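## Task

Move the green bin, and no other bin, to the bench edge closest to the arms, then set the hook lying flat on the bench next to that bin with its handle sticking out past that same edge. Every other object must finish resting on the same thing it rests on now. Nothing counts as done if a robot is what keeps it in place at the end, so release everything and pull the arms away before finishing.

## Robot and tools

Setup. Three identical i2rt Big YAM arms, arm1, arm2 and arm3, share a bench. Each has six revolute joints, a two-finger gripper and a wrist camera (arm1_cam_wrist, arm2_cam_wrist, arm3_cam_wrist). Two fixed room cameras, room_a and room_b, watch the scene. With joints 1 and 6 at 0 and the hand level and pointing forward, the wrist camera rides on top of the hand and looks toward the fingertips. Full reach is roughly 1.0 m from the joint 1 axis. A loose object may occasionally get nudged by an outside push.

Frames. There is one shared scene frame with its origin on the floor and +z up. The hand point is midway between the fingertips; its z axis runs along the fingers and the fingers open and close along its y axis. Each arm's foot has its own unprinted pose in that frame. Camera calibration lines (OpenCV pinhole plus radial model, 504x504 images, K in pixels, T_world_to_cam as a 4x4 in metres, pos_world in the scene frame) are supplied for scene 1; the real cameras may be off by a couple of degrees and several millimetres, and wrist camera poses inherit error from the arm's joint readings. A result lists any camera whose numbers changed.

execute_actions. Arguments: actions, a list holding exactly one action or none, and cameras, a list of camera names (room_a, room_b, the three wrist names, or all; omitted or null means all, [] means none). The action is an object keyed by arm name; under each arm goes joints, an object mapping joint names to absolute target values (not offsets). Any subset of arms and joints may be given; all named motions start at once and may finish at different times. Joint names, units and allowed ranges:
- joint1_rad: -2.879 to 2.879 rad, done within 0.045. Rotates the arm about its foot; positive is counter-clockwise seen from above; 0 points the arm the way its foot faces.
- joint2_rad: 0 to 3.141 rad, within 0.14. Shoulder; 0 has the upper arm lying back roughly level, increasing raises it then swings it forward.
- joint3_rad: 0 to 3.019 rad, within 0.09. Elbow; 0 is fully folded, increasing opens it.
- joint4_rad: -1.692 to 1.57 rad, within 0.055. Hand pitch; positive tips the fingers up.
- joint5_rad: -1.57 to 1.57 rad, within 0.03. Sideways hand swing; positive goes to the arm's right.
- joint6_rad: -2.094 to 2.094 rad, within 0.035. Hand roll; positive is clockwise viewed from behind the hand.
- gripper_m: 0 to 0.093 m, within 0.003. Fingertip separation; grip force tops out near 50 to 62 N per pad, lower on some units.
An unknown key or an out-of-range number rejects the whole call and nothing moves. One action runs at most 15 s. Joints move at different speeds, so the hand can sweep a wide path between postures; plan intermediate postures. An empty actions list just reports state and pictures.

Results. Each call returns every arm's state (joint_positions in the same names, joint torques in joint order without the gripper) plus images, with a pictures line naming cameras in image order. joint_status tells how each commanded motion ended: off_target (stopped short and may still be pushing), contact_stop or time_out (target dropped and the joint holds where it stopped, though a timed-out joint may keep a target up to 0.375, 0.375, 0.113, 0.225, 0.075, 0.3 rad from its position and keep pushing), not_followed (a built-in self/inter-arm clearance check held back that arm's joint targets; the line joint command not followed appears, often with a cause line; the gripper part still runs, and the held-back targets may be retried on later actions). on_its_own lists joints not commanded by this call; held at gives the target a joint keeps, not its position. Torque readings include offsets, friction and noise, so treat them loosely. If any result reports a stop, later motion calls in the same reply are skipped.

wait: seconds, 0 to 10. Commands nothing; the scene runs on; returns state and images like an empty action.

zoom_image: camera (one of the five names) and region [x0, y0, x1, y1] in pixels from the image's top-left, at most 504 by 504; only cameras with full images in the latest result can be zoomed.

read_manual: optional section, only licences; returns URDF licence text and moves nothing.

finished_scene: scene, integer 1 or 2. Ends that scene after the robots hold the last command, reports success and gives the next task. Irreversible. Replying without any tool call ends all remaining scenes.

Cautions. Arms omitted from an action may still drive toward old targets, and joint_status will not show it. The arms push hard on contact rather than stopping; sustained pushing heats motors (MOTOR HOT warning from 85 °C; at 100 °C an OVER-TEMPERATURE FAULT drops that arm and its joints report limit_stop_at_motor_heat; resend targets afterward). To relieve a push, command a joint to its reported position. A very small change from the current position may not move a joint, and a joint carrying a load sags. The clearance check can react too late and ignores fingers, gripper housings and wrist cameras, so keep arms apart yourself; a hard squeeze between two robots ends the run. The simulation keeps running while you compose replies, and arms hold their last command meanwhile. Never drop, slam or knock objects, and never send anything off the work area or to the floor, which ends the scene. Finish with grippers open and arms withdrawn from the bin and hook.

Each tool is called after ">>>" in YAML: its name, and indented under it one key for each argument.

## Session

>>> execute_actions:
  actions: []

Scene clock: 0.00 s.
Joint torques (N m, as the arm reports them, + toward a larger angle): no reading
arm1.joint_positions: joint1_rad=-0.076 joint2_rad=+0.409 joint3_rad=+1.550 joint4_rad=-1.554 joint5_rad=-0.157 joint6_rad=+0.566 gripper_m=+0.094
arm1.joint_status: not commanded
arm1.hand: x=-0.9821 y=+0.0817 z=+1.2974 quat_wxyz=(-0.235, +0.400, -0.736, -0.493) (m; scene frame)
arm2.joint_positions: joint1_rad=-0.458 joint2_rad=+0.613 joint3_rad=+1.319 joint4_rad=-1.200 joint5_rad=-0.123 joint6_rad=-0.129 gripper_m=+0.094
arm2.joint_status: not commanded
arm2.hand: x=+0.1316 y=+0.2187 z=+1.2808 quat_wxyz=(-0.448, +0.475, -0.712, -0.260) (m; scene frame)
arm3.joint_positions: joint1_rad=+0.385 joint2_rad=+0.547 joint3_rad=+1.665 joint4_rad=-1.375 joint5_rad=-0.144 joint6_rad=+0.664 gripper_m=+0.094
arm3.joint_status: not commanded
arm3.hand: x=+0.8720 y=+0.1094 z=+1.3889 quat_wxyz=(-0.058, +0.551, -0.562, -0.615) (m; scene frame)
pictures: arm1_cam_wrist, arm2_cam_wrist, arm3_cam_wrist, room_a, room_b
Images, in order (width x height): arm1_cam_wrist 504x504, arm2_cam_wrist 504x504, arm3_cam_wrist 504x504, room_a 504x504, room_b 504x504.

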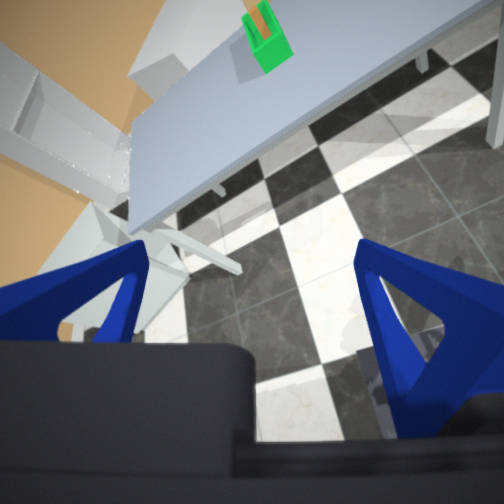

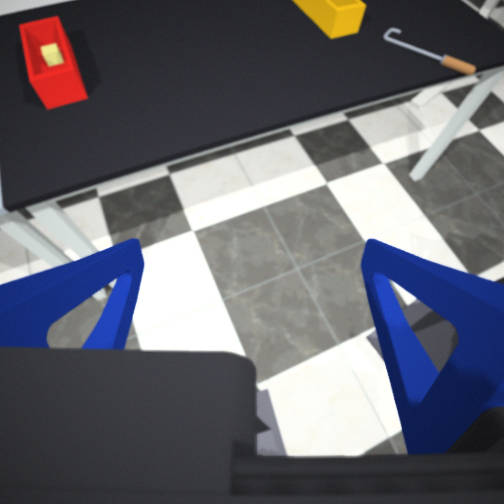

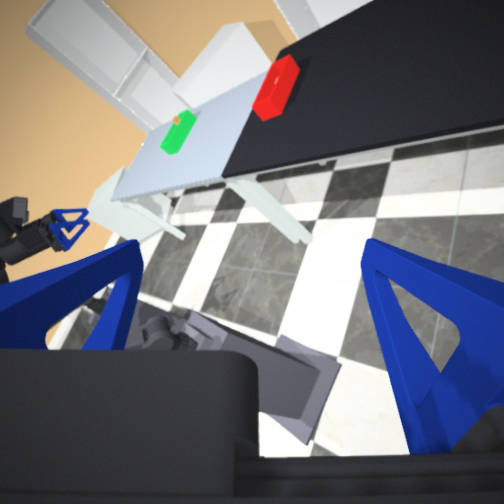

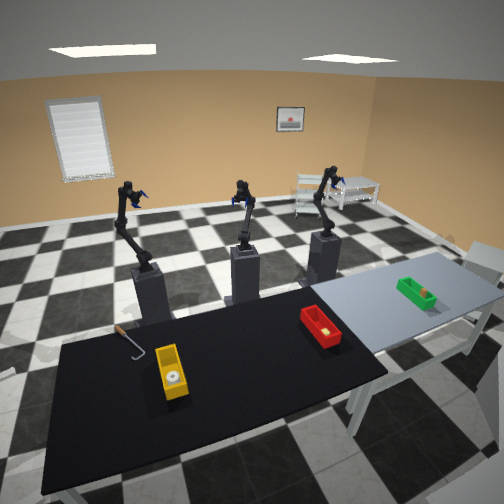

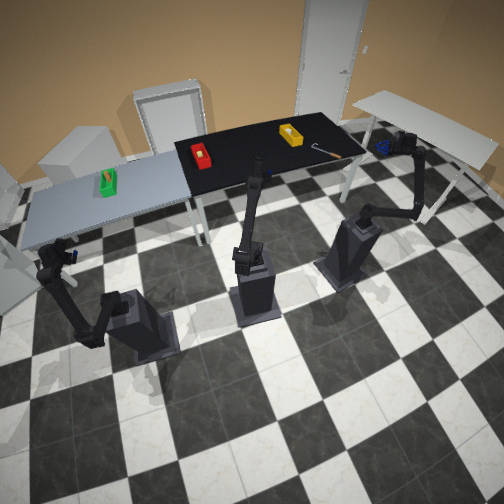

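>>> zoom_image:
  camera: "room_b"
  region: [10, 110, 220, 260]

>>> zoom_image:
  camera: "room_b"
  region: [260, 100, 380, 190]

>>> zoom_image:
  camera: "room_a"
  region: [380, 250, 480, 330]

>>> zoom_image:
  camera: "room_a"
  region: [90, 310, 210, 410]

Region (10, 110, 220, 260) of room_b's 504x504 image, scaled by 2.400, with more detail than that image has; it fills the top 360 rows of this view, and the rest is white.

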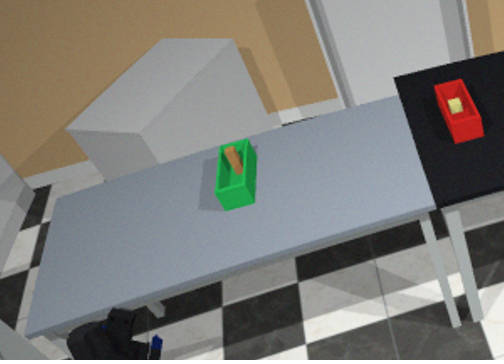

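Region (260, 100, 380, 190) of room_b's 504x504 image, scaled by 4.200, with more detail than that image has; it fills the top 378 rows of this view, and the rest is white.

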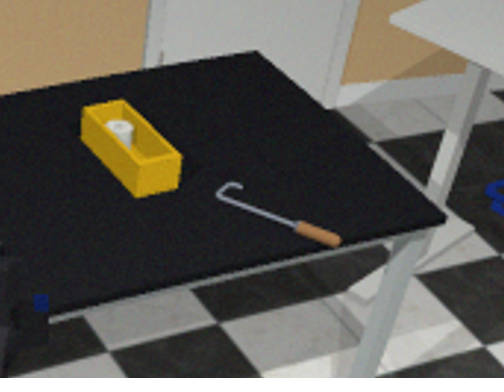

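Region (380, 250, 480, 330) of room_a's 504x504 image, scaled by 5.040, with more detail than that image has; it fills the top 403 rows of this view, and the rest is white.

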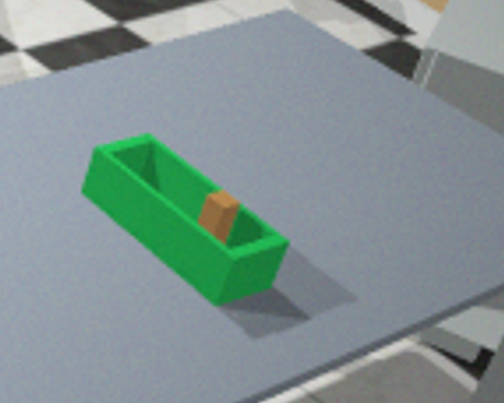

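Region (90, 310, 210, 410) of room_a's 504x504 image, scaled by 4.200, with more detail than that image has.

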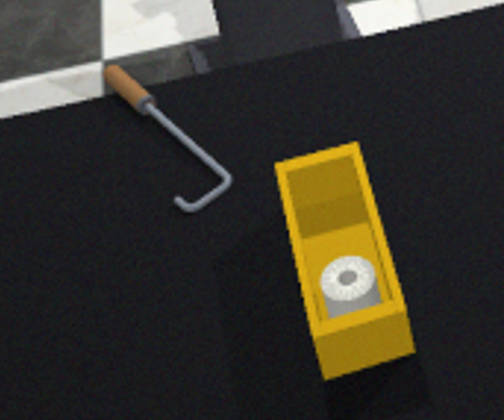

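>>> execute_actions:
  actions:
    - {"arm3":{"joints":{"joint1_rad":-0.573,"joint2_rad":2.3,"joint3_rad":2.315,"joint4_rad":-1.055,"joint5_rad":-0.646,"joint6_rad":-0.855,"gripper_m":0.08}}}
  cameras: ["arm3_cam_wrist","room_a"]

Scene clock: 47.23 s.
Joint torques (N m, as the arm reports them, + toward a larger angle): arm1=[ 1.04  6.91  6.8   2.25  0.   -0.07] | arm2=[ 0.65 -0.46  9.54  1.64  0.07  0.03] | arm3=[  1.33 -26.7   14.58   1.06  -0.43  -0.01]
arm1.joint_positions: joint1_rad=-0.076 joint2_rad=+0.409 joint3_rad=+1.550 joint4_rad=-1.554 joint5_rad=-0.157 joint6_rad=+0.566 gripper_m=+0.094
arm1.joint_status: not commanded
arm1.hand: x=-0.9821 y=+0.0817 z=+1.2974 quat_wxyz=(-0.235, +0.400, -0.736, -0.493) (m; scene frame)
arm2.joint_positions: joint1_rad=-0.458 joint2_rad=+0.613 joint3_rad=+1.319 joint4_rad=-1.200 joint5_rad=-0.123 joint6_rad=-0.129 gripper_m=+0.094
arm2.joint_status: not commanded
arm2.hand: x=+0.1316 y=+0.2187 z=+1.2808 quat_wxyz=(-0.448, +0.475, -0.712, -0.260) (m; scene frame)
arm3.joint_positions: joint1_rad=-0.573 joint2_rad=+2.338 joint3_rad=+2.269 joint4_rad=-1.054 joint5_rad=-0.643 joint6_rad=-0.845 gripper_m=+0.080
arm3.joint_status: all done
arm3.hand: x=+1.1978 y=+0.7860 z=+0.8654 quat_wxyz=(-0.165, +0.812, -0.444, -0.342) (m; scene frame)
pictures: arm3_cam_wrist, room_a
camera_calibration (this result's frames):
arm3_cam_wrist: T_world_to_cam=[[0.830816, 0.555421, -0.0353787, -1.40436], [0.546074, -0.825808, -0.140869, 0.123811], [-0.107458, 0.0977172, -0.989396, 1.02847], [0, 0, 0, 1]] pos_world=[1.20967, 0.781756, 0.985325]
Images, in order (width x height): arm3_cam_wrist 504x504, room_a 504x504.

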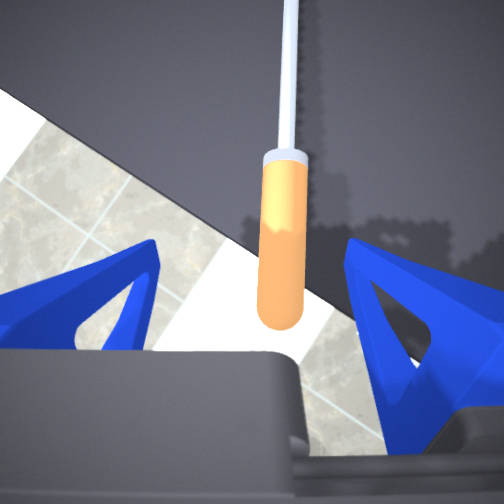

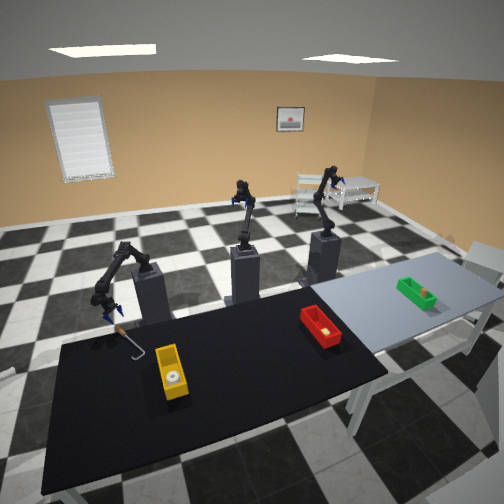

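>>> execute_actions:
  actions:
    - {"arm3":{"joints":{"joint1_rad":-0.558,"joint2_rad":2.444,"joint3_rad":2.427,"joint4_rad":-0.987}}}
  cameras: ["arm3_cam_wrist","room_a"]

Scene clock: 53.77 s.
Joint torques (N m, as the arm reports them, + toward a larger angle): arm1=[ 1.08  6.85  6.78  2.24  0.   -0.08] | arm2=[ 0.54 -0.19  9.54  1.64  0.08  0.04] | arm3=[  1.34 -24.43  15.13   1.8   -0.45   0.01]
arm1.joint_positions: joint1_rad=-0.076 joint2_rad=+0.409 joint3_rad=+1.550 joint4_rad=-1.554 joint5_rad=-0.157 joint6_rad=+0.566 gripper_m=+0.094
arm1.joint_status: not commanded
arm1.hand: x=-0.9821 y=+0.0817 z=+1.2974 quat_wxyz=(-0.235, +0.400, -0.736, -0.493) (m; scene frame)
arm2.joint_positions: joint1_rad=-0.458 joint2_rad=+0.613 joint3_rad=+1.319 joint4_rad=-1.200 joint5_rad=-0.123 joint6_rad=-0.129 gripper_m=+0.094
arm2.joint_status: not commanded
arm2.hand: x=+0.1316 y=+0.2187 z=+1.2808 quat_wxyz=(-0.448, +0.475, -0.712, -0.260) (m; scene frame)
arm3.joint_positions: joint1_rad=-0.562 joint2_rad=+2.435 joint3_rad=+2.375 joint4_rad=-1.000 joint5_rad=-0.643 joint6_rad=-0.846 gripper_m=+0.080
arm3.joint_status: all done
arm3.hand: x=+1.2015 y=+0.8189 z=+0.8445 quat_wxyz=(-0.193, +0.814, -0.427, -0.345) (m; scene frame)
pictures: arm3_cam_wrist, room_a
camera_calibration (this result's frames):
arm3_cam_wrist: T_world_to_cam=[[0.824585, 0.565408, 0.0193172, -1.47331], [0.559606, -0.810159, -0.174598, 0.145428], [-0.0830692, 0.154781, -0.98445, 0.924844], [0, 0, 0, 1]] pos_world=[1.21032, 0.807694, 0.964314]
Images, in order (width x height): arm3_cam_wrist 504x504, room_a 504x504.

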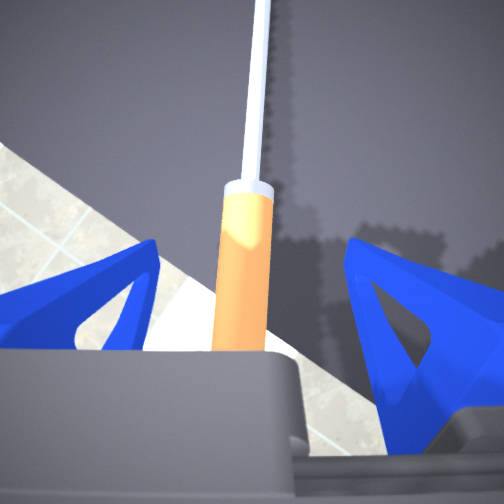

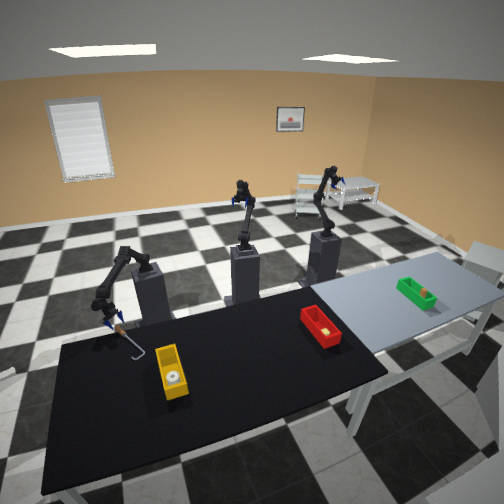

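>>> execute_actions:
  actions:
    - {"arm3":{"joints":{"joint2_rad":2.495,"joint4_rad":-0.95}}}
  cameras: ["arm3_cam_wrist","room_a"]

Scene clock: 59.60 s.
Joint torques (N m, as the arm reports them, + toward a larger angle): arm1=[ 1.08  6.91  6.79  2.24  0.   -0.08] | arm2=[ 0.44 -0.28  9.58  1.63  0.08  0.04] | arm3=[  1.28 -24.27  14.93   2.06  -0.43   0.  ]
arm1.joint_positions: joint1_rad=-0.076 joint2_rad=+0.409 joint3_rad=+1.550 joint4_rad=-1.554 joint5_rad=-0.157 joint6_rad=+0.566 gripper_m=+0.094
arm1.joint_status: not commanded
arm1.hand: x=-0.9821 y=+0.0817 z=+1.2974 quat_wxyz=(-0.235, +0.400, -0.736, -0.493) (m; scene frame)
arm2.joint_positions: joint1_rad=-0.458 joint2_rad=+0.613 joint3_rad=+1.319 joint4_rad=-1.200 joint5_rad=-0.123 joint6_rad=-0.129 gripper_m=+0.094
arm2.joint_status: not commanded
arm2.hand: x=+0.1316 y=+0.2187 z=+1.2808 quat_wxyz=(-0.448, +0.475, -0.712, -0.260) (m; scene frame)
arm3.joint_positions: joint1_rad=-0.562 joint2_rad=+2.483 joint3_rad=+2.375 joint4_rad=-0.966 joint5_rad=-0.643 joint6_rad=-0.846 gripper_m=+0.080
arm3.joint_status: all done
arm3.hand: x=+1.2030 y=+0.8235 z=+0.8083 quat_wxyz=(-0.186, +0.814, -0.429, -0.345) (m; scene frame)
pictures: arm3_cam_wrist, room_a
camera_calibration (this result's frames):
arm3_cam_wrist: T_world_to_cam=[[0.82456, 0.565739, 0.00635592, -1.4663], [0.558708, -0.812439, -0.166696, 0.13856], [-0.0891428, 0.141002, -0.985988, 0.90844], [0, 0, 0, 1]] pos_world=[1.21262, 0.814022, 0.928127]
Images, in order (width x height): arm3_cam_wrist 504x504, room_a 504x504.

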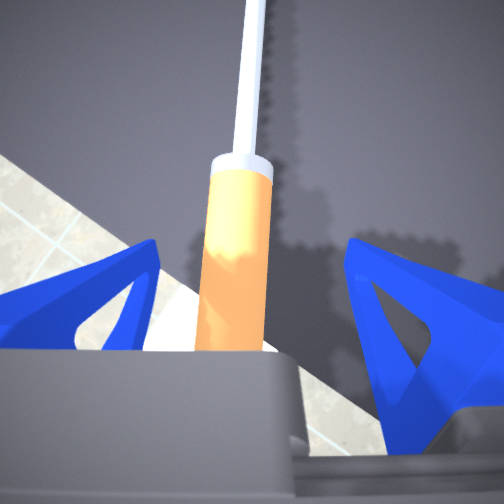

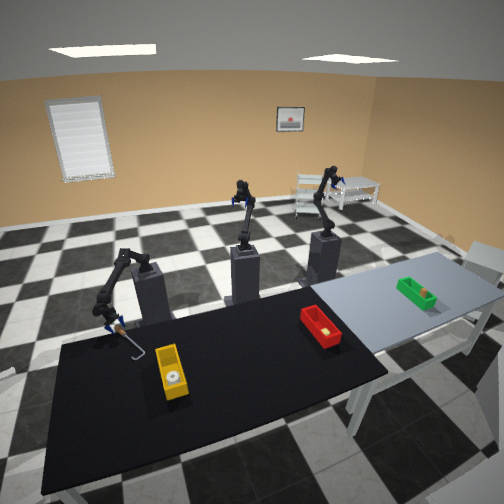

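>>> execute_actions:
  actions:
    - {"arm3":{"joints":{"joint2_rad":2.525}}}
  cameras: ["arm3_cam_wrist"]

>>> execute_actions:
  actions:
    - {"arm3":{"joints":{"gripper_m":0.02}}}
  cameras: ["arm3_cam_wrist"]

Scene clock: 64.63 s.
Joint torques (N m, as the arm reports them, + toward a larger angle): arm1=[ 1.09  6.86  6.79  2.24  0.   -0.08] | arm2=[ 0.58 -0.34  9.62  1.66  0.07  0.05] | arm3=[  0.91 -23.13  14.9    2.17  -0.42   0.02]
arm1.joint_positions: joint1_rad=-0.076 joint2_rad=+0.409 joint3_rad=+1.550 joint4_rad=-1.554 joint5_rad=-0.157 joint6_rad=+0.566 gripper_m=+0.094
arm1.joint_status: not commanded
arm1.hand: x=-0.9821 y=+0.0817 z=+1.2974 quat_wxyz=(-0.235, +0.400, -0.736, -0.493) (m; scene frame)
arm2.joint_positions: joint1_rad=-0.458 joint2_rad=+0.613 joint3_rad=+1.319 joint4_rad=-1.200 joint5_rad=-0.123 joint6_rad=-0.129 gripper_m=+0.094
arm2.joint_status: not commanded
arm2.hand: x=+0.1316 y=+0.2187 z=+1.2808 quat_wxyz=(-0.448, +0.475, -0.712, -0.260) (m; scene frame)
arm3.joint_positions: joint1_rad=-0.562 joint2_rad=+2.506 joint3_rad=+2.375 joint4_rad=-0.966 joint5_rad=-0.643 joint6_rad=-0.846 gripper_m=+0.080
arm3.joint_status: all done
arm3.hand: x=+1.2024 y=+0.8226 z=+0.7899 quat_wxyz=(-0.176, +0.814, -0.434, -0.344) (m; scene frame)
pictures: arm3_cam_wrist
camera_calibration (this result's frames):
arm3_cam_wrist: T_world_to_cam=[[0.824386, 0.565898, -0.0121183, -1.4505], [0.557513, -0.815499, -0.155374, 0.130142], [-0.0978081, 0.121332, -0.987781, 0.918373], [0, 0, 0, 1]] pos_world=[1.21304, 0.81554, 0.909795]
Images, in order (width x height): arm3_cam_wrist 504x504.

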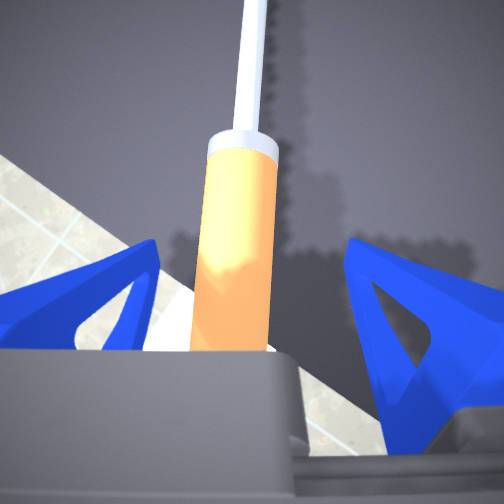

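Scene clock: 65.27 s.
Joint torques (N m, as the arm reports them, + toward a larger angle): arm1=[ 1.07  6.87  6.79  2.24  0.   -0.08] | arm2=[ 0.67 -0.33  9.52  1.67  0.07  0.03] | arm3=[  1.1  -23.46  14.92   1.94  -0.52   0.02]
arm1.joint_positions: joint1_rad=-0.076 joint2_rad=+0.409 joint3_rad=+1.550 joint4_rad=-1.554 joint5_rad=-0.157 joint6_rad=+0.566 gripper_m=+0.094
arm1.joint_status: not commanded
arm1.hand: x=-0.9821 y=+0.0817 z=+1.2974 quat_wxyz=(-0.235, +0.400, -0.736, -0.493) (m; scene frame)
arm2.joint_positions: joint1_rad=-0.458 joint2_rad=+0.613 joint3_rad=+1.319 joint4_rad=-1.200 joint5_rad=-0.123 joint6_rad=-0.129 gripper_m=+0.094
arm2.joint_status: not commanded
arm2.hand: x=+0.1316 y=+0.2187 z=+1.2808 quat_wxyz=(-0.448, +0.475, -0.712, -0.260) (m; scene frame)
arm3.joint_positions: joint1_rad=-0.561 joint2_rad=+2.506 joint3_rad=+2.375 joint4_rad=-0.963 joint5_rad=-0.643 joint6_rad=-0.847 gripper_m=+0.029
arm3.joint_status: gripper_m off_target (ended at +0.029, target +0.020)
arm3.hand: x=+1.2023 y=+0.8232 z=+0.7901 quat_wxyz=(-0.177, +0.815, -0.432, -0.344) (m; scene frame)
pictures: arm3_cam_wrist
camera_calibration (this result's frames):
arm3_cam_wrist: T_world_to_cam=[[0.823856, 0.566731, -0.00885205, -1.4534], [0.558628, -0.814522, -0.156489, 0.129388], [-0.0958974, 0.12398, -0.98764, 0.913941], [0, 0, 0, 1]] pos_world=[1.21275, 0.815764, 0.910027]
Images, in order (width x height): arm3_cam_wrist 504x504.

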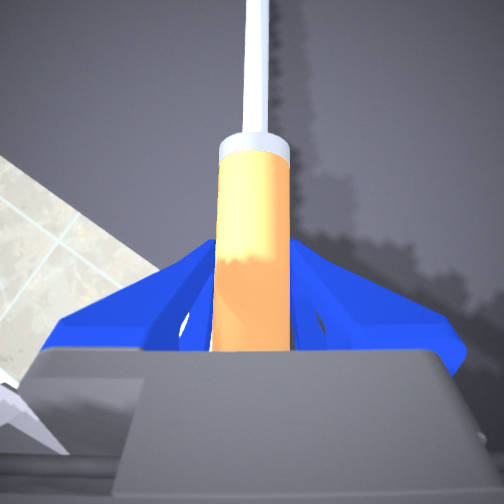

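>>> execute_actions:
  actions:
    - {"arm3":{"joints":{"joint2_rad":2.25}}}
  cameras: []

>>> execute_actions:
  actions:
    - {"arm3":{"joints":{"joint1_rad":0.3955,"joint3_rad":2.465,"joint4_rad":-0.73,"joint5_rad":0.374,"joint6_rad":0.403}},"arm2":{"joints":{"joint1_rad":0.2}}}
  cameras: []

>>> execute_actions:
  actions:
    - {"arm3":{"joints":{"joint2_rad":2.46}}}
  cameras: ["arm3_cam_wrist","room_a"]

Scene clock: 75.07 s.
Joint torques (N m, as the arm reports them, + toward a larger angle): arm1=[ 1.05  6.86  6.79  2.24  0.01 -0.07] | arm2=[ 0.54 -0.14  9.59  1.65  0.07  0.04] | arm3=[  0.48 -27.02  15.46   2.09  -0.64   0.05]
arm1.joint_positions: joint1_rad=-0.076 joint2_rad=+0.409 joint3_rad=+1.550 joint4_rad=-1.554 joint5_rad=-0.157 joint6_rad=+0.566 gripper_m=+0.094
arm1.joint_status: not commanded
arm1.hand: x=-0.9821 y=+0.0817 z=+1.2974 quat_wxyz=(-0.235, +0.400, -0.736, -0.493) (m; scene frame)
arm2.joint_positions: joint1_rad=-0.458 joint2_rad=+0.613 joint3_rad=+1.319 joint4_rad=-1.200 joint5_rad=-0.123 joint6_rad=-0.129 gripper_m=+0.094
arm2.joint_status: not commanded
arm2.hand: x=+0.1316 y=+0.2187 z=+1.2808 quat_wxyz=(-0.448, +0.475, -0.712, -0.260) (m; scene frame)
arm3.joint_positions: joint1_rad=-0.560 joint2_rad=+2.277 joint3_rad=+2.375 joint4_rad=-0.963 joint5_rad=-0.635 joint6_rad=-0.847 gripper_m=+0.029
arm3.joint_status: all done
arm3.hand: x=+1.2017 y=+0.8159 z=+0.9775 quat_wxyz=(-0.282, +0.806, -0.388, -0.346) (m; scene frame)
pictures: none
No camera images: the call's "cameras" was empty. Leave "cameras" out to get every camera's image.

Scene clock: 77.43 s.
Joint torques (N m, as the arm reports them, + toward a larger angle): arm1=[ 1.07  6.88  6.8   2.24  0.   -0.07] | arm2=[ 0.95 -0.22  9.56  1.63  0.07  0.03] | arm3=[ -0.44 -26.18  18.87   3.1    0.28   0.15]
arm1.joint_positions: joint1_rad=-0.076 joint2_rad=+0.409 joint3_rad=+1.550 joint4_rad=-1.554 joint5_rad=-0.157 joint6_rad=+0.566 gripper_m=+0.094
arm1.joint_status: not commanded
arm1.hand: x=-0.9821 y=+0.0817 z=+1.2974 quat_wxyz=(-0.235, +0.400, -0.736, -0.493) (m; scene frame)
arm2.joint_positions: joint1_rad=+0.196 joint2_rad=+0.613 joint3_rad=+1.319 joint4_rad=-1.200 joint5_rad=-0.123 joint6_rad=-0.129 gripper_m=+0.094
arm2.joint_status: all done
arm2.hand: x=-0.0310 y=+0.2500 z=+1.2807 quat_wxyz=(-0.342, +0.679, -0.521, -0.388) (m; scene frame)
arm3.joint_positions: joint1_rad=+0.404 joint2_rad=+2.281 joint3_rad=+2.376 joint4_rad=-0.760 joint5_rad=+0.370 joint6_rad=+0.393 gripper_m=+0.029
arm3.joint_status: all done
arm3.hand: x=+0.5493 y=+0.7945 z=+0.9973 quat_wxyz=(-0.291, +0.617, -0.634, -0.364) (m; scene frame)
pictures: none
No camera images: the call's "cameras" was empty. Leave "cameras" out to get every camera's image.

Scene clock: 78.87 s.
Joint torques (N m, as the arm reports them, + toward a larger angle): arm1=[ 1.07  6.88  6.79  2.25  0.   -0.08] | arm2=[ 1.11 -0.23  9.57  1.6   0.07  0.04] | arm3=[ -1.13 -27.08  14.7    2.2    0.09   0.16]
arm1.joint_positions: joint1_rad=-0.076 joint2_rad=+0.409 joint3_rad=+1.550 joint4_rad=-1.554 joint5_rad=-0.157 joint6_rad=+0.566 gripper_m=+0.094
arm1.joint_status: not commanded
arm1.hand: x=-0.9821 y=+0.0817 z=+1.2974 quat_wxyz=(-0.235, +0.400, -0.736, -0.493) (m; scene frame)
arm2.joint_positions: joint1_rad=+0.196 joint2_rad=+0.613 joint3_rad=+1.319 joint4_rad=-1.200 joint5_rad=-0.123 joint6_rad=-0.129 gripper_m=+0.094
arm2.joint_status: not commanded
arm2.hand: x=-0.0310 y=+0.2500 z=+1.2807 quat_wxyz=(-0.342, +0.679, -0.521, -0.388) (m; scene frame)
arm3.joint_positions: joint1_rad=+0.402 joint2_rad=+2.482 joint3_rad=+2.423 joint4_rad=-0.741 joint5_rad=+0.374 joint6_rad=+0.393 gripper_m=+0.029
arm3.joint_status: all done
arm3.hand: x=+0.5384 y=+0.8163 z=+0.8509 quat_wxyz=(-0.279, +0.644, -0.644, -0.305) (m; scene frame)
pictures: arm3_cam_wrist, room_a
camera_calibration (this result's frames):
arm3_cam_wrist: T_world_to_cam=[[0.999279, 0.0185535, -0.0331222, -0.528244], [0.0110992, -0.977104, -0.212473, 0.9793], [-0.0363059, 0.211952, -0.976605, 0.797913], [0, 0, 0, 1]] pos_world=[0.545963, 0.797559, 0.969824]
Images, in order (width x height): arm3_cam_wrist 504x504, room_a 504x504.

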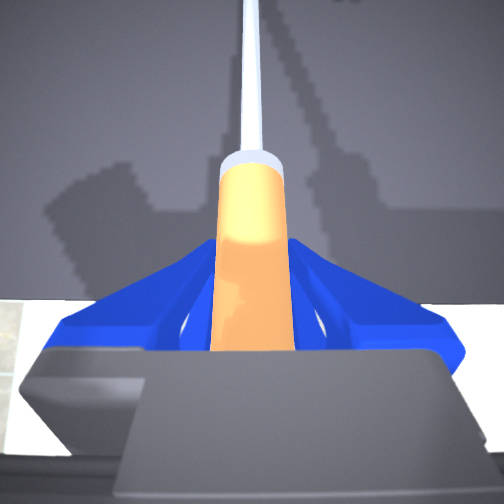

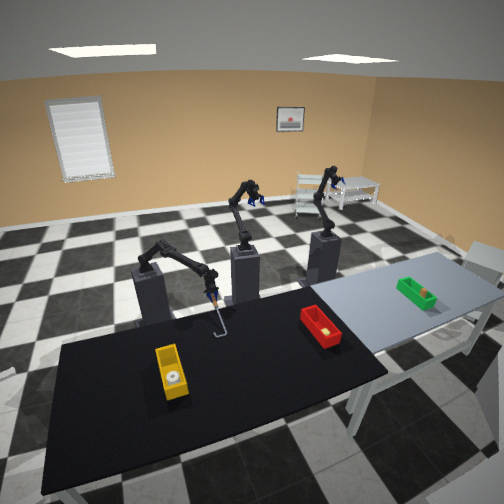

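>>> execute_actions:
  actions:
    - {"arm3":{"joints":{"joint2_rad":2.55}}}
  cameras: ["arm3_cam_wrist","room_b"]

Scene clock: 83.73 s.
Joint torques (N m, as the arm reports them, + toward a larger angle): arm1=[ 1.06  6.89  6.79  2.24  0.   -0.07] | arm2=[ 0.9  -0.19  9.59  1.63  0.08  0.03] | arm3=[ -0.56 -25.28  14.5    2.01   0.19   0.15]
arm1.joint_positions: joint1_rad=-0.076 joint2_rad=+0.409 joint3_rad=+1.550 joint4_rad=-1.554 joint5_rad=-0.157 joint6_rad=+0.566 gripper_m=+0.094
arm1.joint_status: not commanded
arm1.hand: x=-0.9821 y=+0.0817 z=+1.2974 quat_wxyz=(-0.235, +0.400, -0.736, -0.493) (m; scene frame)
arm2.joint_positions: joint1_rad=+0.196 joint2_rad=+0.613 joint3_rad=+1.319 joint4_rad=-1.200 joint5_rad=-0.123 joint6_rad=-0.129 gripper_m=+0.094
arm2.joint_status: not commanded
arm2.hand: x=-0.0310 y=+0.2500 z=+1.2807 quat_wxyz=(-0.342, +0.679, -0.521, -0.388) (m; scene frame)
arm3.joint_positions: joint1_rad=+0.402 joint2_rad=+2.543 joint3_rad=+2.423 joint4_rad=-0.741 joint5_rad=+0.373 joint6_rad=+0.393 gripper_m=+0.029
arm3.joint_status: all done
arm3.hand: x=+0.5391 y=+0.8148 z=+0.7969 quat_wxyz=(-0.272, +0.656, -0.647, -0.277) (m; scene frame)
pictures: arm3_cam_wrist, room_b
camera_calibration (this result's frames):
arm3_cam_wrist: T_world_to_cam=[[0.999836, 0.0179566, -0.00245284, -0.555004], [0.0173289, -0.986844, -0.160745, 0.92975], [-0.005307, 0.160676, -0.986993, 0.77884], [0, 0, 0, 1]] pos_world=[0.542935, 0.802343, 0.916801]
Images, in order (width x height): arm3_cam_wrist 504x504, room_b 504x504.

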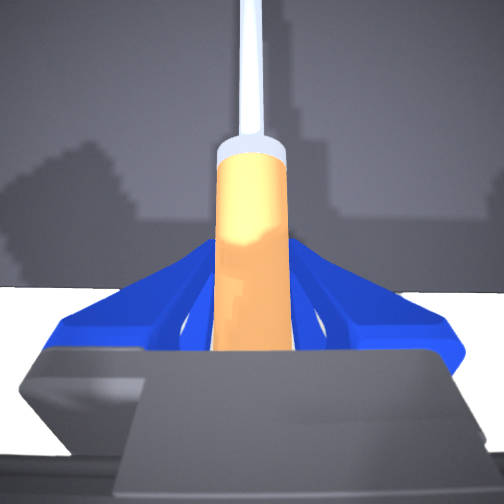

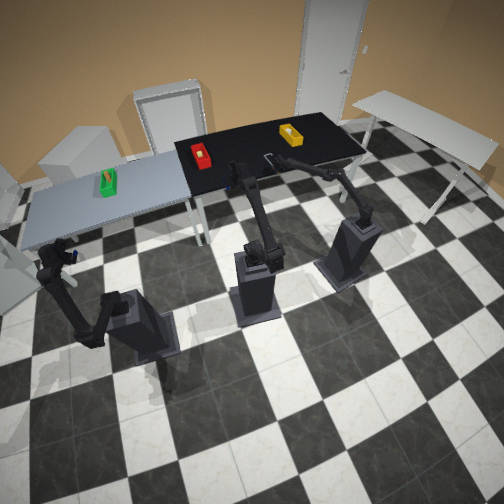

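>>> execute_actions:
  actions:
    - {"arm3":{"joints":{"gripper_m":0.08}}}
  cameras: []

>>> execute_actions:
  actions:
    - {"arm3":{"joints":{"joint2_rad":2.2}}}
  cameras: []

>>> execute_actions:
  actions:
    - {"arm3":{"joints":{"joint1_rad":-0.4,"joint2_rad":0.8,"joint3_rad":1.2,"joint4_rad":-1.0,"joint5_rad":0,"joint6_rad":0}},"arm2":{"joints":{"joint2_rad":1.8,"joint3_rad":1.95,"joint4_rad":0.66,"joint5_rad":-0.787,"joint6_rad":0,"gripper_m":0.09}}}
  cameras: []

>>> execute_actions:
  actions:
    - {"arm2":{"joints":{"joint1_rad":-0.649,"joint2_rad":2.55}}}
  cameras: ["arm2_cam_wrist","room_a"]

Scene clock: 92.60 s.
Joint torques (N m, as the arm reports them, + toward a larger angle): arm1=[ 1.06  6.85  6.79  2.23  0.   -0.08] | arm2=[ 1.08 -0.42  9.63  1.62  0.07  0.03] | arm3=[ -1.03 -25.53  14.47   2.08   0.23   0.16]
arm1.joint_positions: joint1_rad=-0.076 joint2_rad=+0.409 joint3_rad=+1.550 joint4_rad=-1.554 joint5_rad=-0.157 joint6_rad=+0.566 gripper_m=+0.094
arm1.joint_status: not commanded
arm1.hand: x=-0.9821 y=+0.0817 z=+1.2974 quat_wxyz=(-0.235, +0.400, -0.736, -0.493) (m; scene frame)
arm2.joint_positions: joint1_rad=+0.196 joint2_rad=+0.613 joint3_rad=+1.319 joint4_rad=-1.200 joint5_rad=-0.123 joint6_rad=-0.129 gripper_m=+0.094
arm2.joint_status: not commanded
arm2.hand: x=-0.0310 y=+0.2500 z=+1.2807 quat_wxyz=(-0.342, +0.679, -0.521, -0.388) (m; scene frame)
arm3.joint_positions: joint1_rad=+0.401 joint2_rad=+2.543 joint3_rad=+2.423 joint4_rad=-0.741 joint5_rad=+0.373 joint6_rad=+0.394 gripper_m=+0.080
arm3.joint_status: all done
arm3.hand: x=+0.5394 y=+0.8150 z=+0.7969 quat_wxyz=(-0.272, +0.655, -0.648, -0.278) (m; scene frame)
pictures: none
No camera images: the call's "cameras" was empty. Leave "cameras" out to get every camera's image.

Scene clock: 94.27 s.
Joint torques (N m, as the arm reports them, + toward a larger angle): arm1=[ 1.05  6.87  6.79  2.24  0.   -0.08] | arm2=[ 0.83 -0.42  9.58  1.67  0.07  0.03] | arm3=[ -0.09 -22.93  11.88   2.46   0.16   0.14]
arm1.joint_positions: joint1_rad=-0.076 joint2_rad=+0.409 joint3_rad=+1.550 joint4_rad=-1.554 joint5_rad=-0.157 joint6_rad=+0.566 gripper_m=+0.094
arm1.joint_status: not commanded
arm1.hand: x=-0.9821 y=+0.0817 z=+1.2974 quat_wxyz=(-0.235, +0.400, -0.736, -0.493) (m; scene frame)
arm2.joint_positions: joint1_rad=+0.196 joint2_rad=+0.613 joint3_rad=+1.319 joint4_rad=-1.200 joint5_rad=-0.123 joint6_rad=-0.129 gripper_m=+0.094
arm2.joint_status: not commanded
arm2.hand: x=-0.0310 y=+0.2500 z=+1.2807 quat_wxyz=(-0.342, +0.679, -0.521, -0.388) (m; scene frame)
arm3.joint_positions: joint1_rad=+0.401 joint2_rad=+2.192 joint3_rad=+2.454 joint4_rad=-0.736 joint5_rad=+0.373 joint6_rad=+0.394 gripper_m=+0.080
arm3.joint_status: all done
arm3.hand: x=+0.5577 y=+0.7858 z=+1.1229 quat_wxyz=(-0.309, +0.571, -0.618, -0.444) (m; scene frame)
pictures: none
No camera images: the call's "cameras" was empty. Leave "cameras" out to get every camera's image.

Scene clock: 96.23 s.
Joint torques (N m, as the arm reports them, + toward a larger angle): arm1=[ 1.08  6.85  6.79  2.24  0.   -0.07] | arm2=[  0.75 -20.56  11.35   1.13   0.36   0.16] | arm3=[ 0.22 -3.55 11.68  1.6  -0.06 -0.01]
arm1.joint_positions: joint1_rad=-0.076 joint2_rad=+0.409 joint3_rad=+1.550 joint4_rad=-1.554 joint5_rad=-0.157 joint6_rad=+0.566 gripper_m=+0.094
arm1.joint_status: not commanded
arm1.hand: x=-0.9821 y=+0.0817 z=+1.2974 quat_wxyz=(-0.235, +0.400, -0.736, -0.493) (m; scene frame)
arm2.joint_positions: joint1_rad=+0.197 joint2_rad=+1.795 joint3_rad=+1.923 joint4_rad=+0.649 joint5_rad=-0.784 joint6_rad=-0.009 gripper_m=+0.090
arm2.joint_status: all done
arm2.hand: x=-0.1566 y=+0.6767 z=+1.4176 quat_wxyz=(-0.482, +0.501, +0.016, -0.719) (m; scene frame)
arm3.joint_positions: joint1_rad=-0.400 joint2_rad=+0.811 joint3_rad=+1.188 joint4_rad=-0.997 joint5_rad=+0.002 joint6_rad=+0.009 gripper_m=+0.080
arm3.joint_status: all done
arm3.hand: x=+1.0528 y=+0.3597 z=+1.1725 quat_wxyz=(-0.361, +0.538, -0.706, -0.287) (m; scene frame)
pictures: none
No camera images: the call's "cameras" was empty. Leave "cameras" out to get every camera's image.

Scene clock: 98.47 s.
Joint torques (N m, as the arm reports them, + toward a larger angle): arm1=[ 1.07  6.88  6.79  2.24  0.   -0.07] | arm2=[  1.01 -29.89  10.06   1.69   0.12   0.1 ] | arm3=[ 0.32 -3.46 11.65  1.66 -0.06  0.05]
arm1.joint_positions: joint1_rad=-0.076 joint2_rad=+0.409 joint3_rad=+1.550 joint4_rad=-1.554 joint5_rad=-0.157 joint6_rad=+0.566 gripper_m=+0.094
arm1.joint_status: not commanded
arm1.hand: x=-0.9821 y=+0.0817 z=+1.2974 quat_wxyz=(-0.235, +0.400, -0.736, -0.493) (m; scene frame)
arm2.joint_positions: joint1_rad=-0.654 joint2_rad=+2.550 joint3_rad=+1.928 joint4_rad=+0.652 joint5_rad=-0.787 joint6_rad=-0.007 gripper_m=+0.090
arm2.joint_status: all done
arm2.hand: x=+0.5474 y=+0.7010 z=+0.8169 quat_wxyz=(-0.516, +0.499, -0.488, -0.497) (m; scene frame)
arm3.joint_positions: joint1_rad=-0.400 joint2_rad=+0.811 joint3_rad=+1.188 joint4_rad=-0.997 joint5_rad=+0.002 joint6_rad=+0.009 gripper_m=+0.080
arm3.joint_status: not commanded
arm3.hand: x=+1.0528 y=+0.3597 z=+1.1725 quat_wxyz=(-0.361, +0.538, -0.706, -0.287) (m; scene frame)
pictures: arm2_cam_wrist, room_a
camera_calibration (this result's frames):
arm2_cam_wrist: T_world_to_cam=[[0.999857, -0.00429065, 0.016341, -0.557815], [0.0109624, -0.571199, -0.820738, 1.06649], [0.0128554, 0.8208, -0.57107, 0.0030621], [0, 0, 0, 1]] pos_world=[0.546004, 0.604272, 0.886175]
Images, in order (width x height): arm2_cam_wrist 504x504, room_a 504x504.

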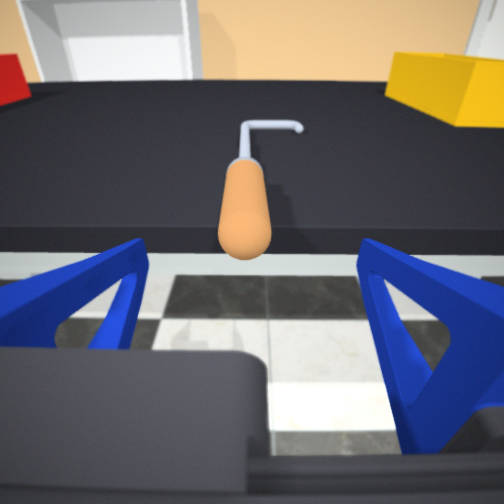

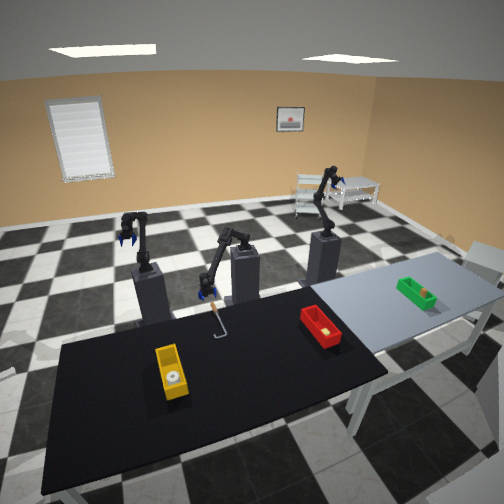

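>>> execute_actions:
  actions:
    - {"arm2":{"joints":{"joint1_rad":-0.583,"joint2_rad":2.72,"joint3_rad":2.295,"joint4_rad":0.46,"joint5_rad":-0.724}}}
  cameras: ["arm2_cam_wrist","room_a"]

>>> zoom_image:
  camera: "room_a"
  region: [170, 260, 270, 350]

Scene clock: 105.27 s.
Joint torques (N m, as the arm reports them, + toward a larger angle): arm1=[ 1.09  6.86  6.79  2.24  0.01 -0.07] | arm2=[  0.43 -29.96  12.42   1.14   0.21   0.09] | arm3=[ 0.18 -3.49 11.6   1.74 -0.06  0.  ]
arm1.joint_positions: joint1_rad=-0.076 joint2_rad=+0.409 joint3_rad=+1.550 joint4_rad=-1.554 joint5_rad=-0.157 joint6_rad=+0.566 gripper_m=+0.094
arm1.joint_status: not commanded
arm1.hand: x=-0.9821 y=+0.0817 z=+1.2974 quat_wxyz=(-0.235, +0.400, -0.736, -0.493) (m; scene frame)
arm2.joint_positions: joint1_rad=-0.582 joint2_rad=+2.701 joint3_rad=+2.250 joint4_rad=+0.468 joint5_rad=-0.726 joint6_rad=-0.007 gripper_m=+0.090
arm2.joint_status: all done
arm2.hand: x=+0.5398 y=+0.7785 z=+0.8164 quat_wxyz=(-0.508, +0.501, -0.489, -0.501) (m; scene frame)
arm3.joint_positions: joint1_rad=-0.400 joint2_rad=+0.811 joint3_rad=+1.188 joint4_rad=-0.997 joint5_rad=+0.002 joint6_rad=+0.009 gripper_m=+0.080
arm3.joint_status: not commanded
arm3.hand: x=+1.0528 y=+0.3597 z=+1.1725 quat_wxyz=(-0.361, +0.538, -0.706, -0.287) (m; scene frame)
pictures: arm2_cam_wrist, room_a
camera_calibration (this result's frames):
arm2_cam_wrist: T_world_to_cam=[[0.999942, 0.00845487, 0.00672761, -0.552026], [0.0103762, -0.577765, -0.816137, 1.11215], [-0.00301336, 0.816159, -0.577819, -0.0430272], [0, 0, 0, 1]] pos_world=[0.540324, 0.682348, 0.886522]
Images, in order (width x height): arm2_cam_wrist 504x504, room_a 504x504.

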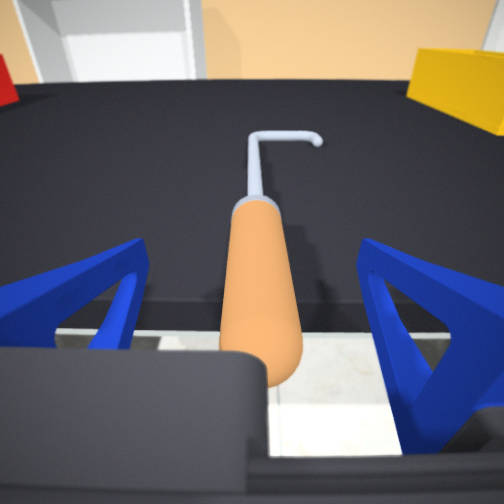

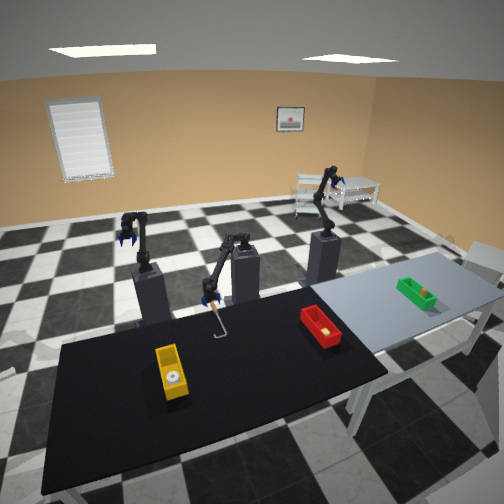

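Region (170, 260, 270, 350) of room_a's 504x504 image, scaled by 5.040, with more detail than that image has; it fills the top 454 rows of this view, and the rest is white.

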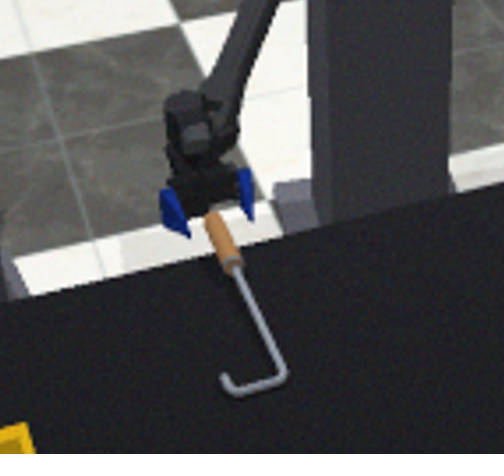

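>>> execute_actions:
  actions:
    - {"arm2":{"joints":{"joint1_rad":-0.569,"joint2_rad":2.83,"joint3_rad":2.465,"joint4_rad":0.39,"joint5_rad":-0.707}}}
  cameras: ["arm2_cam_wrist"]

Scene clock: 110.57 s.
Joint torques (N m, as the arm reports them, + toward a larger angle): arm1=[ 1.05  6.88  6.79  2.24  0.   -0.07] | arm2=[  1.29 -29.08  13.76   1.08   0.21   0.1 ] | arm3=[ 0.05 -3.67 11.64  1.76 -0.06 -0.01]
arm1.joint_positions: joint1_rad=-0.076 joint2_rad=+0.409 joint3_rad=+1.550 joint4_rad=-1.554 joint5_rad=-0.157 joint6_rad=+0.566 gripper_m=+0.094
arm1.joint_status: not commanded
arm1.hand: x=-0.9821 y=+0.0817 z=+1.2974 quat_wxyz=(-0.235, +0.400, -0.736, -0.493) (m; scene frame)
arm2.joint_positions: joint1_rad=-0.574 joint2_rad=+2.791 joint3_rad=+2.408 joint4_rad=+0.400 joint5_rad=-0.709 joint6_rad=-0.007 gripper_m=+0.090
arm2.joint_status: all done
arm2.hand: x=+0.5488 y=+0.7960 z=+0.8062 quat_wxyz=(-0.511, +0.499, -0.491, -0.499) (m; scene frame)
arm3.joint_positions: joint1_rad=-0.400 joint2_rad=+0.811 joint3_rad=+1.188 joint4_rad=-0.997 joint5_rad=+0.002 joint6_rad=+0.009 gripper_m=+0.080
arm3.joint_status: not commanded
arm3.hand: x=+1.0528 y=+0.3597 z=+1.1725 quat_wxyz=(-0.361, +0.538, -0.706, -0.287) (m; scene frame)
pictures: arm2_cam_wrist
camera_calibration (this result's frames):
arm2_cam_wrist: T_world_to_cam=[[0.99998, -0.00107572, 0.0062001, -0.553103], [0.00443828, -0.577904, -0.816093, 1.11711], [0.00446095, 0.816104, -0.577888, -0.0672468], [0, 0, 0, 1]] pos_world=[0.548434, 0.699869, 0.876235]
Images, in order (width x height): arm2_cam_wrist 504x504.

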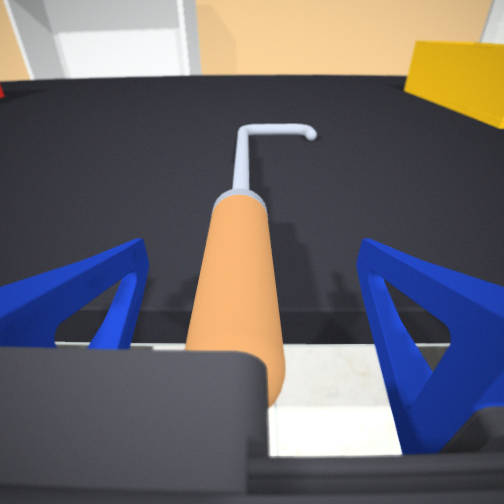

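Lower by 0.02.

>>> execute_actions:
  actions:
    - {"arm2":{"joints":{"joint1_rad":-0.562,"joint2_rad":2.855}}}
  cameras: ["arm2_cam_wrist"]

Scene clock: 112.87 s.
Joint torques (N m, as the arm reports them, + toward a larger angle): arm1=[ 1.03  6.87  6.78  2.25  0.   -0.07] | arm2=[  1.41 -27.99  13.25   1.1    0.17   0.12] | arm3=[-0.05 -3.78 11.6   1.81 -0.08  0.02]
arm1.joint_positions: joint1_rad=-0.076 joint2_rad=+0.409 joint3_rad=+1.550 joint4_rad=-1.554 joint5_rad=-0.157 joint6_rad=+0.566 gripper_m=+0.094
arm1.joint_status: not commanded
arm1.hand: x=-0.9821 y=+0.0817 z=+1.2974 quat_wxyz=(-0.235, +0.400, -0.736, -0.493) (m; scene frame)
arm2.joint_positions: joint1_rad=-0.569 joint2_rad=+2.806 joint3_rad=+2.413 joint4_rad=+0.401 joint5_rad=-0.709 joint6_rad=-0.009 gripper_m=+0.090
arm2.joint_status: all done
arm2.hand: x=+0.5444 y=+0.7986 z=+0.7952 quat_wxyz=(-0.507, +0.501, -0.493, -0.499) (m; scene frame)
arm3.joint_positions: joint1_rad=-0.400 joint2_rad=+0.811 joint3_rad=+1.188 joint4_rad=-0.997 joint5_rad=+0.002 joint6_rad=+0.009 gripper_m=+0.080
arm3.joint_status: not commanded
arm3.hand: x=+1.0528 y=+0.3597 z=+1.1725 quat_wxyz=(-0.361, +0.538, -0.706, -0.287) (m; scene frame)
pictures: arm2_cam_wrist
camera_calibration (this result's frames):
arm2_cam_wrist: T_world_to_cam=[[0.99999, 0.00352121, 0.00277628, -0.549556], [0.00430899, -0.583301, -0.812245, 1.11103], [-0.00124067, 0.812248, -0.58331, -0.0651774], [0, 0, 0, 1]] pos_world=[0.544682, 0.702942, 0.865937]
Images, in order (width x height): arm2_cam_wrist 504x504.

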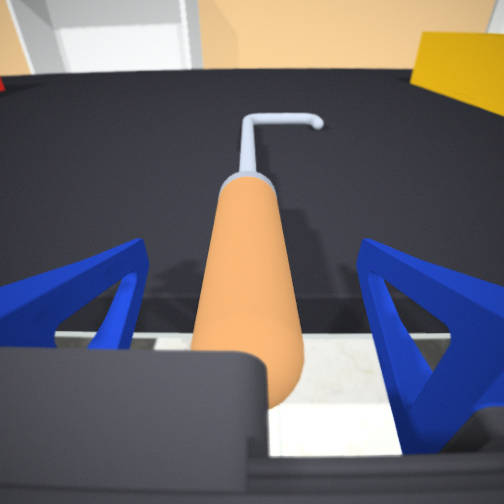

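>>> execute_actions:
  actions:
    - {"arm2":{"joints":{"joint2_rad":2.875}}}
  cameras: ["arm2_cam_wrist"]

>>> execute_actions:
  actions:
    - {"arm2":{"joints":{"gripper_m":0.015}}}
  cameras: ["arm2_cam_wrist"]

Scene clock: 116.77 s.
Joint torques (N m, as the arm reports them, + toward a larger angle): arm1=[ 1.07  6.91  6.79  2.24  0.   -0.07] | arm2=[  1.36 -26.47  12.83   1.09   0.18   0.12] | arm3=[ 0.25 -3.48 11.68  1.84 -0.09  0.02]
arm1.joint_positions: joint1_rad=-0.076 joint2_rad=+0.409 joint3_rad=+1.550 joint4_rad=-1.554 joint5_rad=-0.157 joint6_rad=+0.566 gripper_m=+0.094
arm1.joint_status: not commanded
arm1.hand: x=-0.9821 y=+0.0817 z=+1.2974 quat_wxyz=(-0.235, +0.400, -0.736, -0.493) (m; scene frame)
arm2.joint_positions: joint1_rad=-0.569 joint2_rad=+2.810 joint3_rad=+2.419 joint4_rad=+0.401 joint5_rad=-0.709 joint6_rad=-0.009 gripper_m=+0.090
arm2.joint_status: all done
arm2.hand: x=+0.5447 y=+0.7990 z=+0.7945 quat_wxyz=(-0.508, +0.501, -0.492, -0.499) (m; scene frame)
arm3.joint_positions: joint1_rad=-0.400 joint2_rad=+0.811 joint3_rad=+1.188 joint4_rad=-0.997 joint5_rad=+0.002 joint6_rad=+0.009 gripper_m=+0.080
arm3.joint_status: not commanded
arm3.hand: x=+1.0528 y=+0.3597 z=+1.1725 quat_wxyz=(-0.361, +0.538, -0.706, -0.287) (m; scene frame)
pictures: arm2_cam_wrist
camera_calibration (this result's frames):
arm2_cam_wrist: T_world_to_cam=[[0.999987, 0.00351298, 0.00377309, -0.550646], [0.00511308, -0.582359, -0.812915, 1.10998], [-0.000658459, 0.812924, -0.58237, -0.067508], [0, 0, 0, 1]] pos_world=[0.544919, 0.703222, 0.865085]
Images, in order (width x height): arm2_cam_wrist 504x504.

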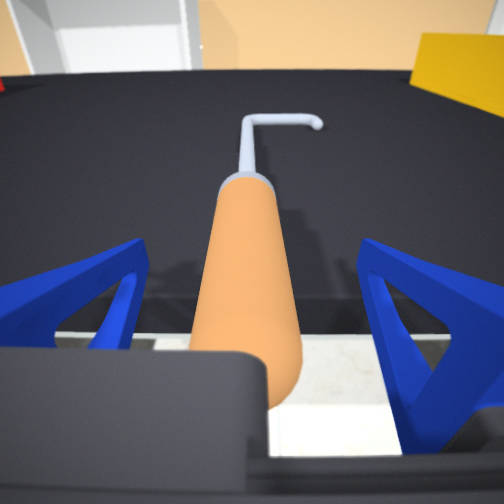

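Scene clock: 117.43 s.
Joint torques (N m, as the arm reports them, + toward a larger angle): arm1=[ 1.07  6.9   6.79  2.23  0.   -0.08] | arm2=[  1.28 -26.6   12.79   1.06   0.19   0.11] | arm3=[ 0.05 -3.87 11.57  1.77 -0.08 -0.05]
arm1.joint_positions: joint1_rad=-0.076 joint2_rad=+0.409 joint3_rad=+1.550 joint4_rad=-1.554 joint5_rad=-0.157 joint6_rad=+0.566 gripper_m=+0.094
arm1.joint_status: not commanded
arm1.hand: x=-0.9821 y=+0.0817 z=+1.2974 quat_wxyz=(-0.235, +0.400, -0.736, -0.493) (m; scene frame)
arm2.joint_positions: joint1_rad=-0.569 joint2_rad=+2.811 joint3_rad=+2.419 joint4_rad=+0.401 joint5_rad=-0.709 joint6_rad=-0.009 gripper_m=+0.029
arm2.joint_status: gripper_m off_target (ended at +0.029, target +0.015)
arm2.hand: x=+0.5447 y=+0.7990 z=+0.7942 quat_wxyz=(-0.507, +0.501, -0.492, -0.499) (m; scene frame)
arm3.joint_positions: joint1_rad=-0.400 joint2_rad=+0.811 joint3_rad=+1.188 joint4_rad=-0.997 joint5_rad=+0.002 joint6_rad=+0.009 gripper_m=+0.080
arm3.joint_status: not commanded
arm3.hand: x=+1.0528 y=+0.3597 z=+1.1725 quat_wxyz=(-0.361, +0.538, -0.706, -0.287) (m; scene frame)
pictures: arm2_cam_wrist
camera_calibration (this result's frames):
arm2_cam_wrist: T_world_to_cam=[[0.999988, 0.00351819, 0.00339165, -0.550377], [0.00480604, -0.58236, -0.812917, 1.10994], [-0.000884833, 0.812924, -0.58237, -0.0675827], [0, 0, 0, 1]] pos_world=[0.544976, 0.703258, 0.864795]
Images, in order (width x height): arm2_cam_wrist 504x504.

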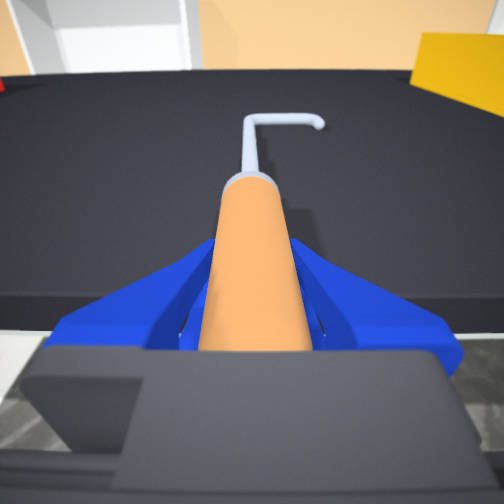

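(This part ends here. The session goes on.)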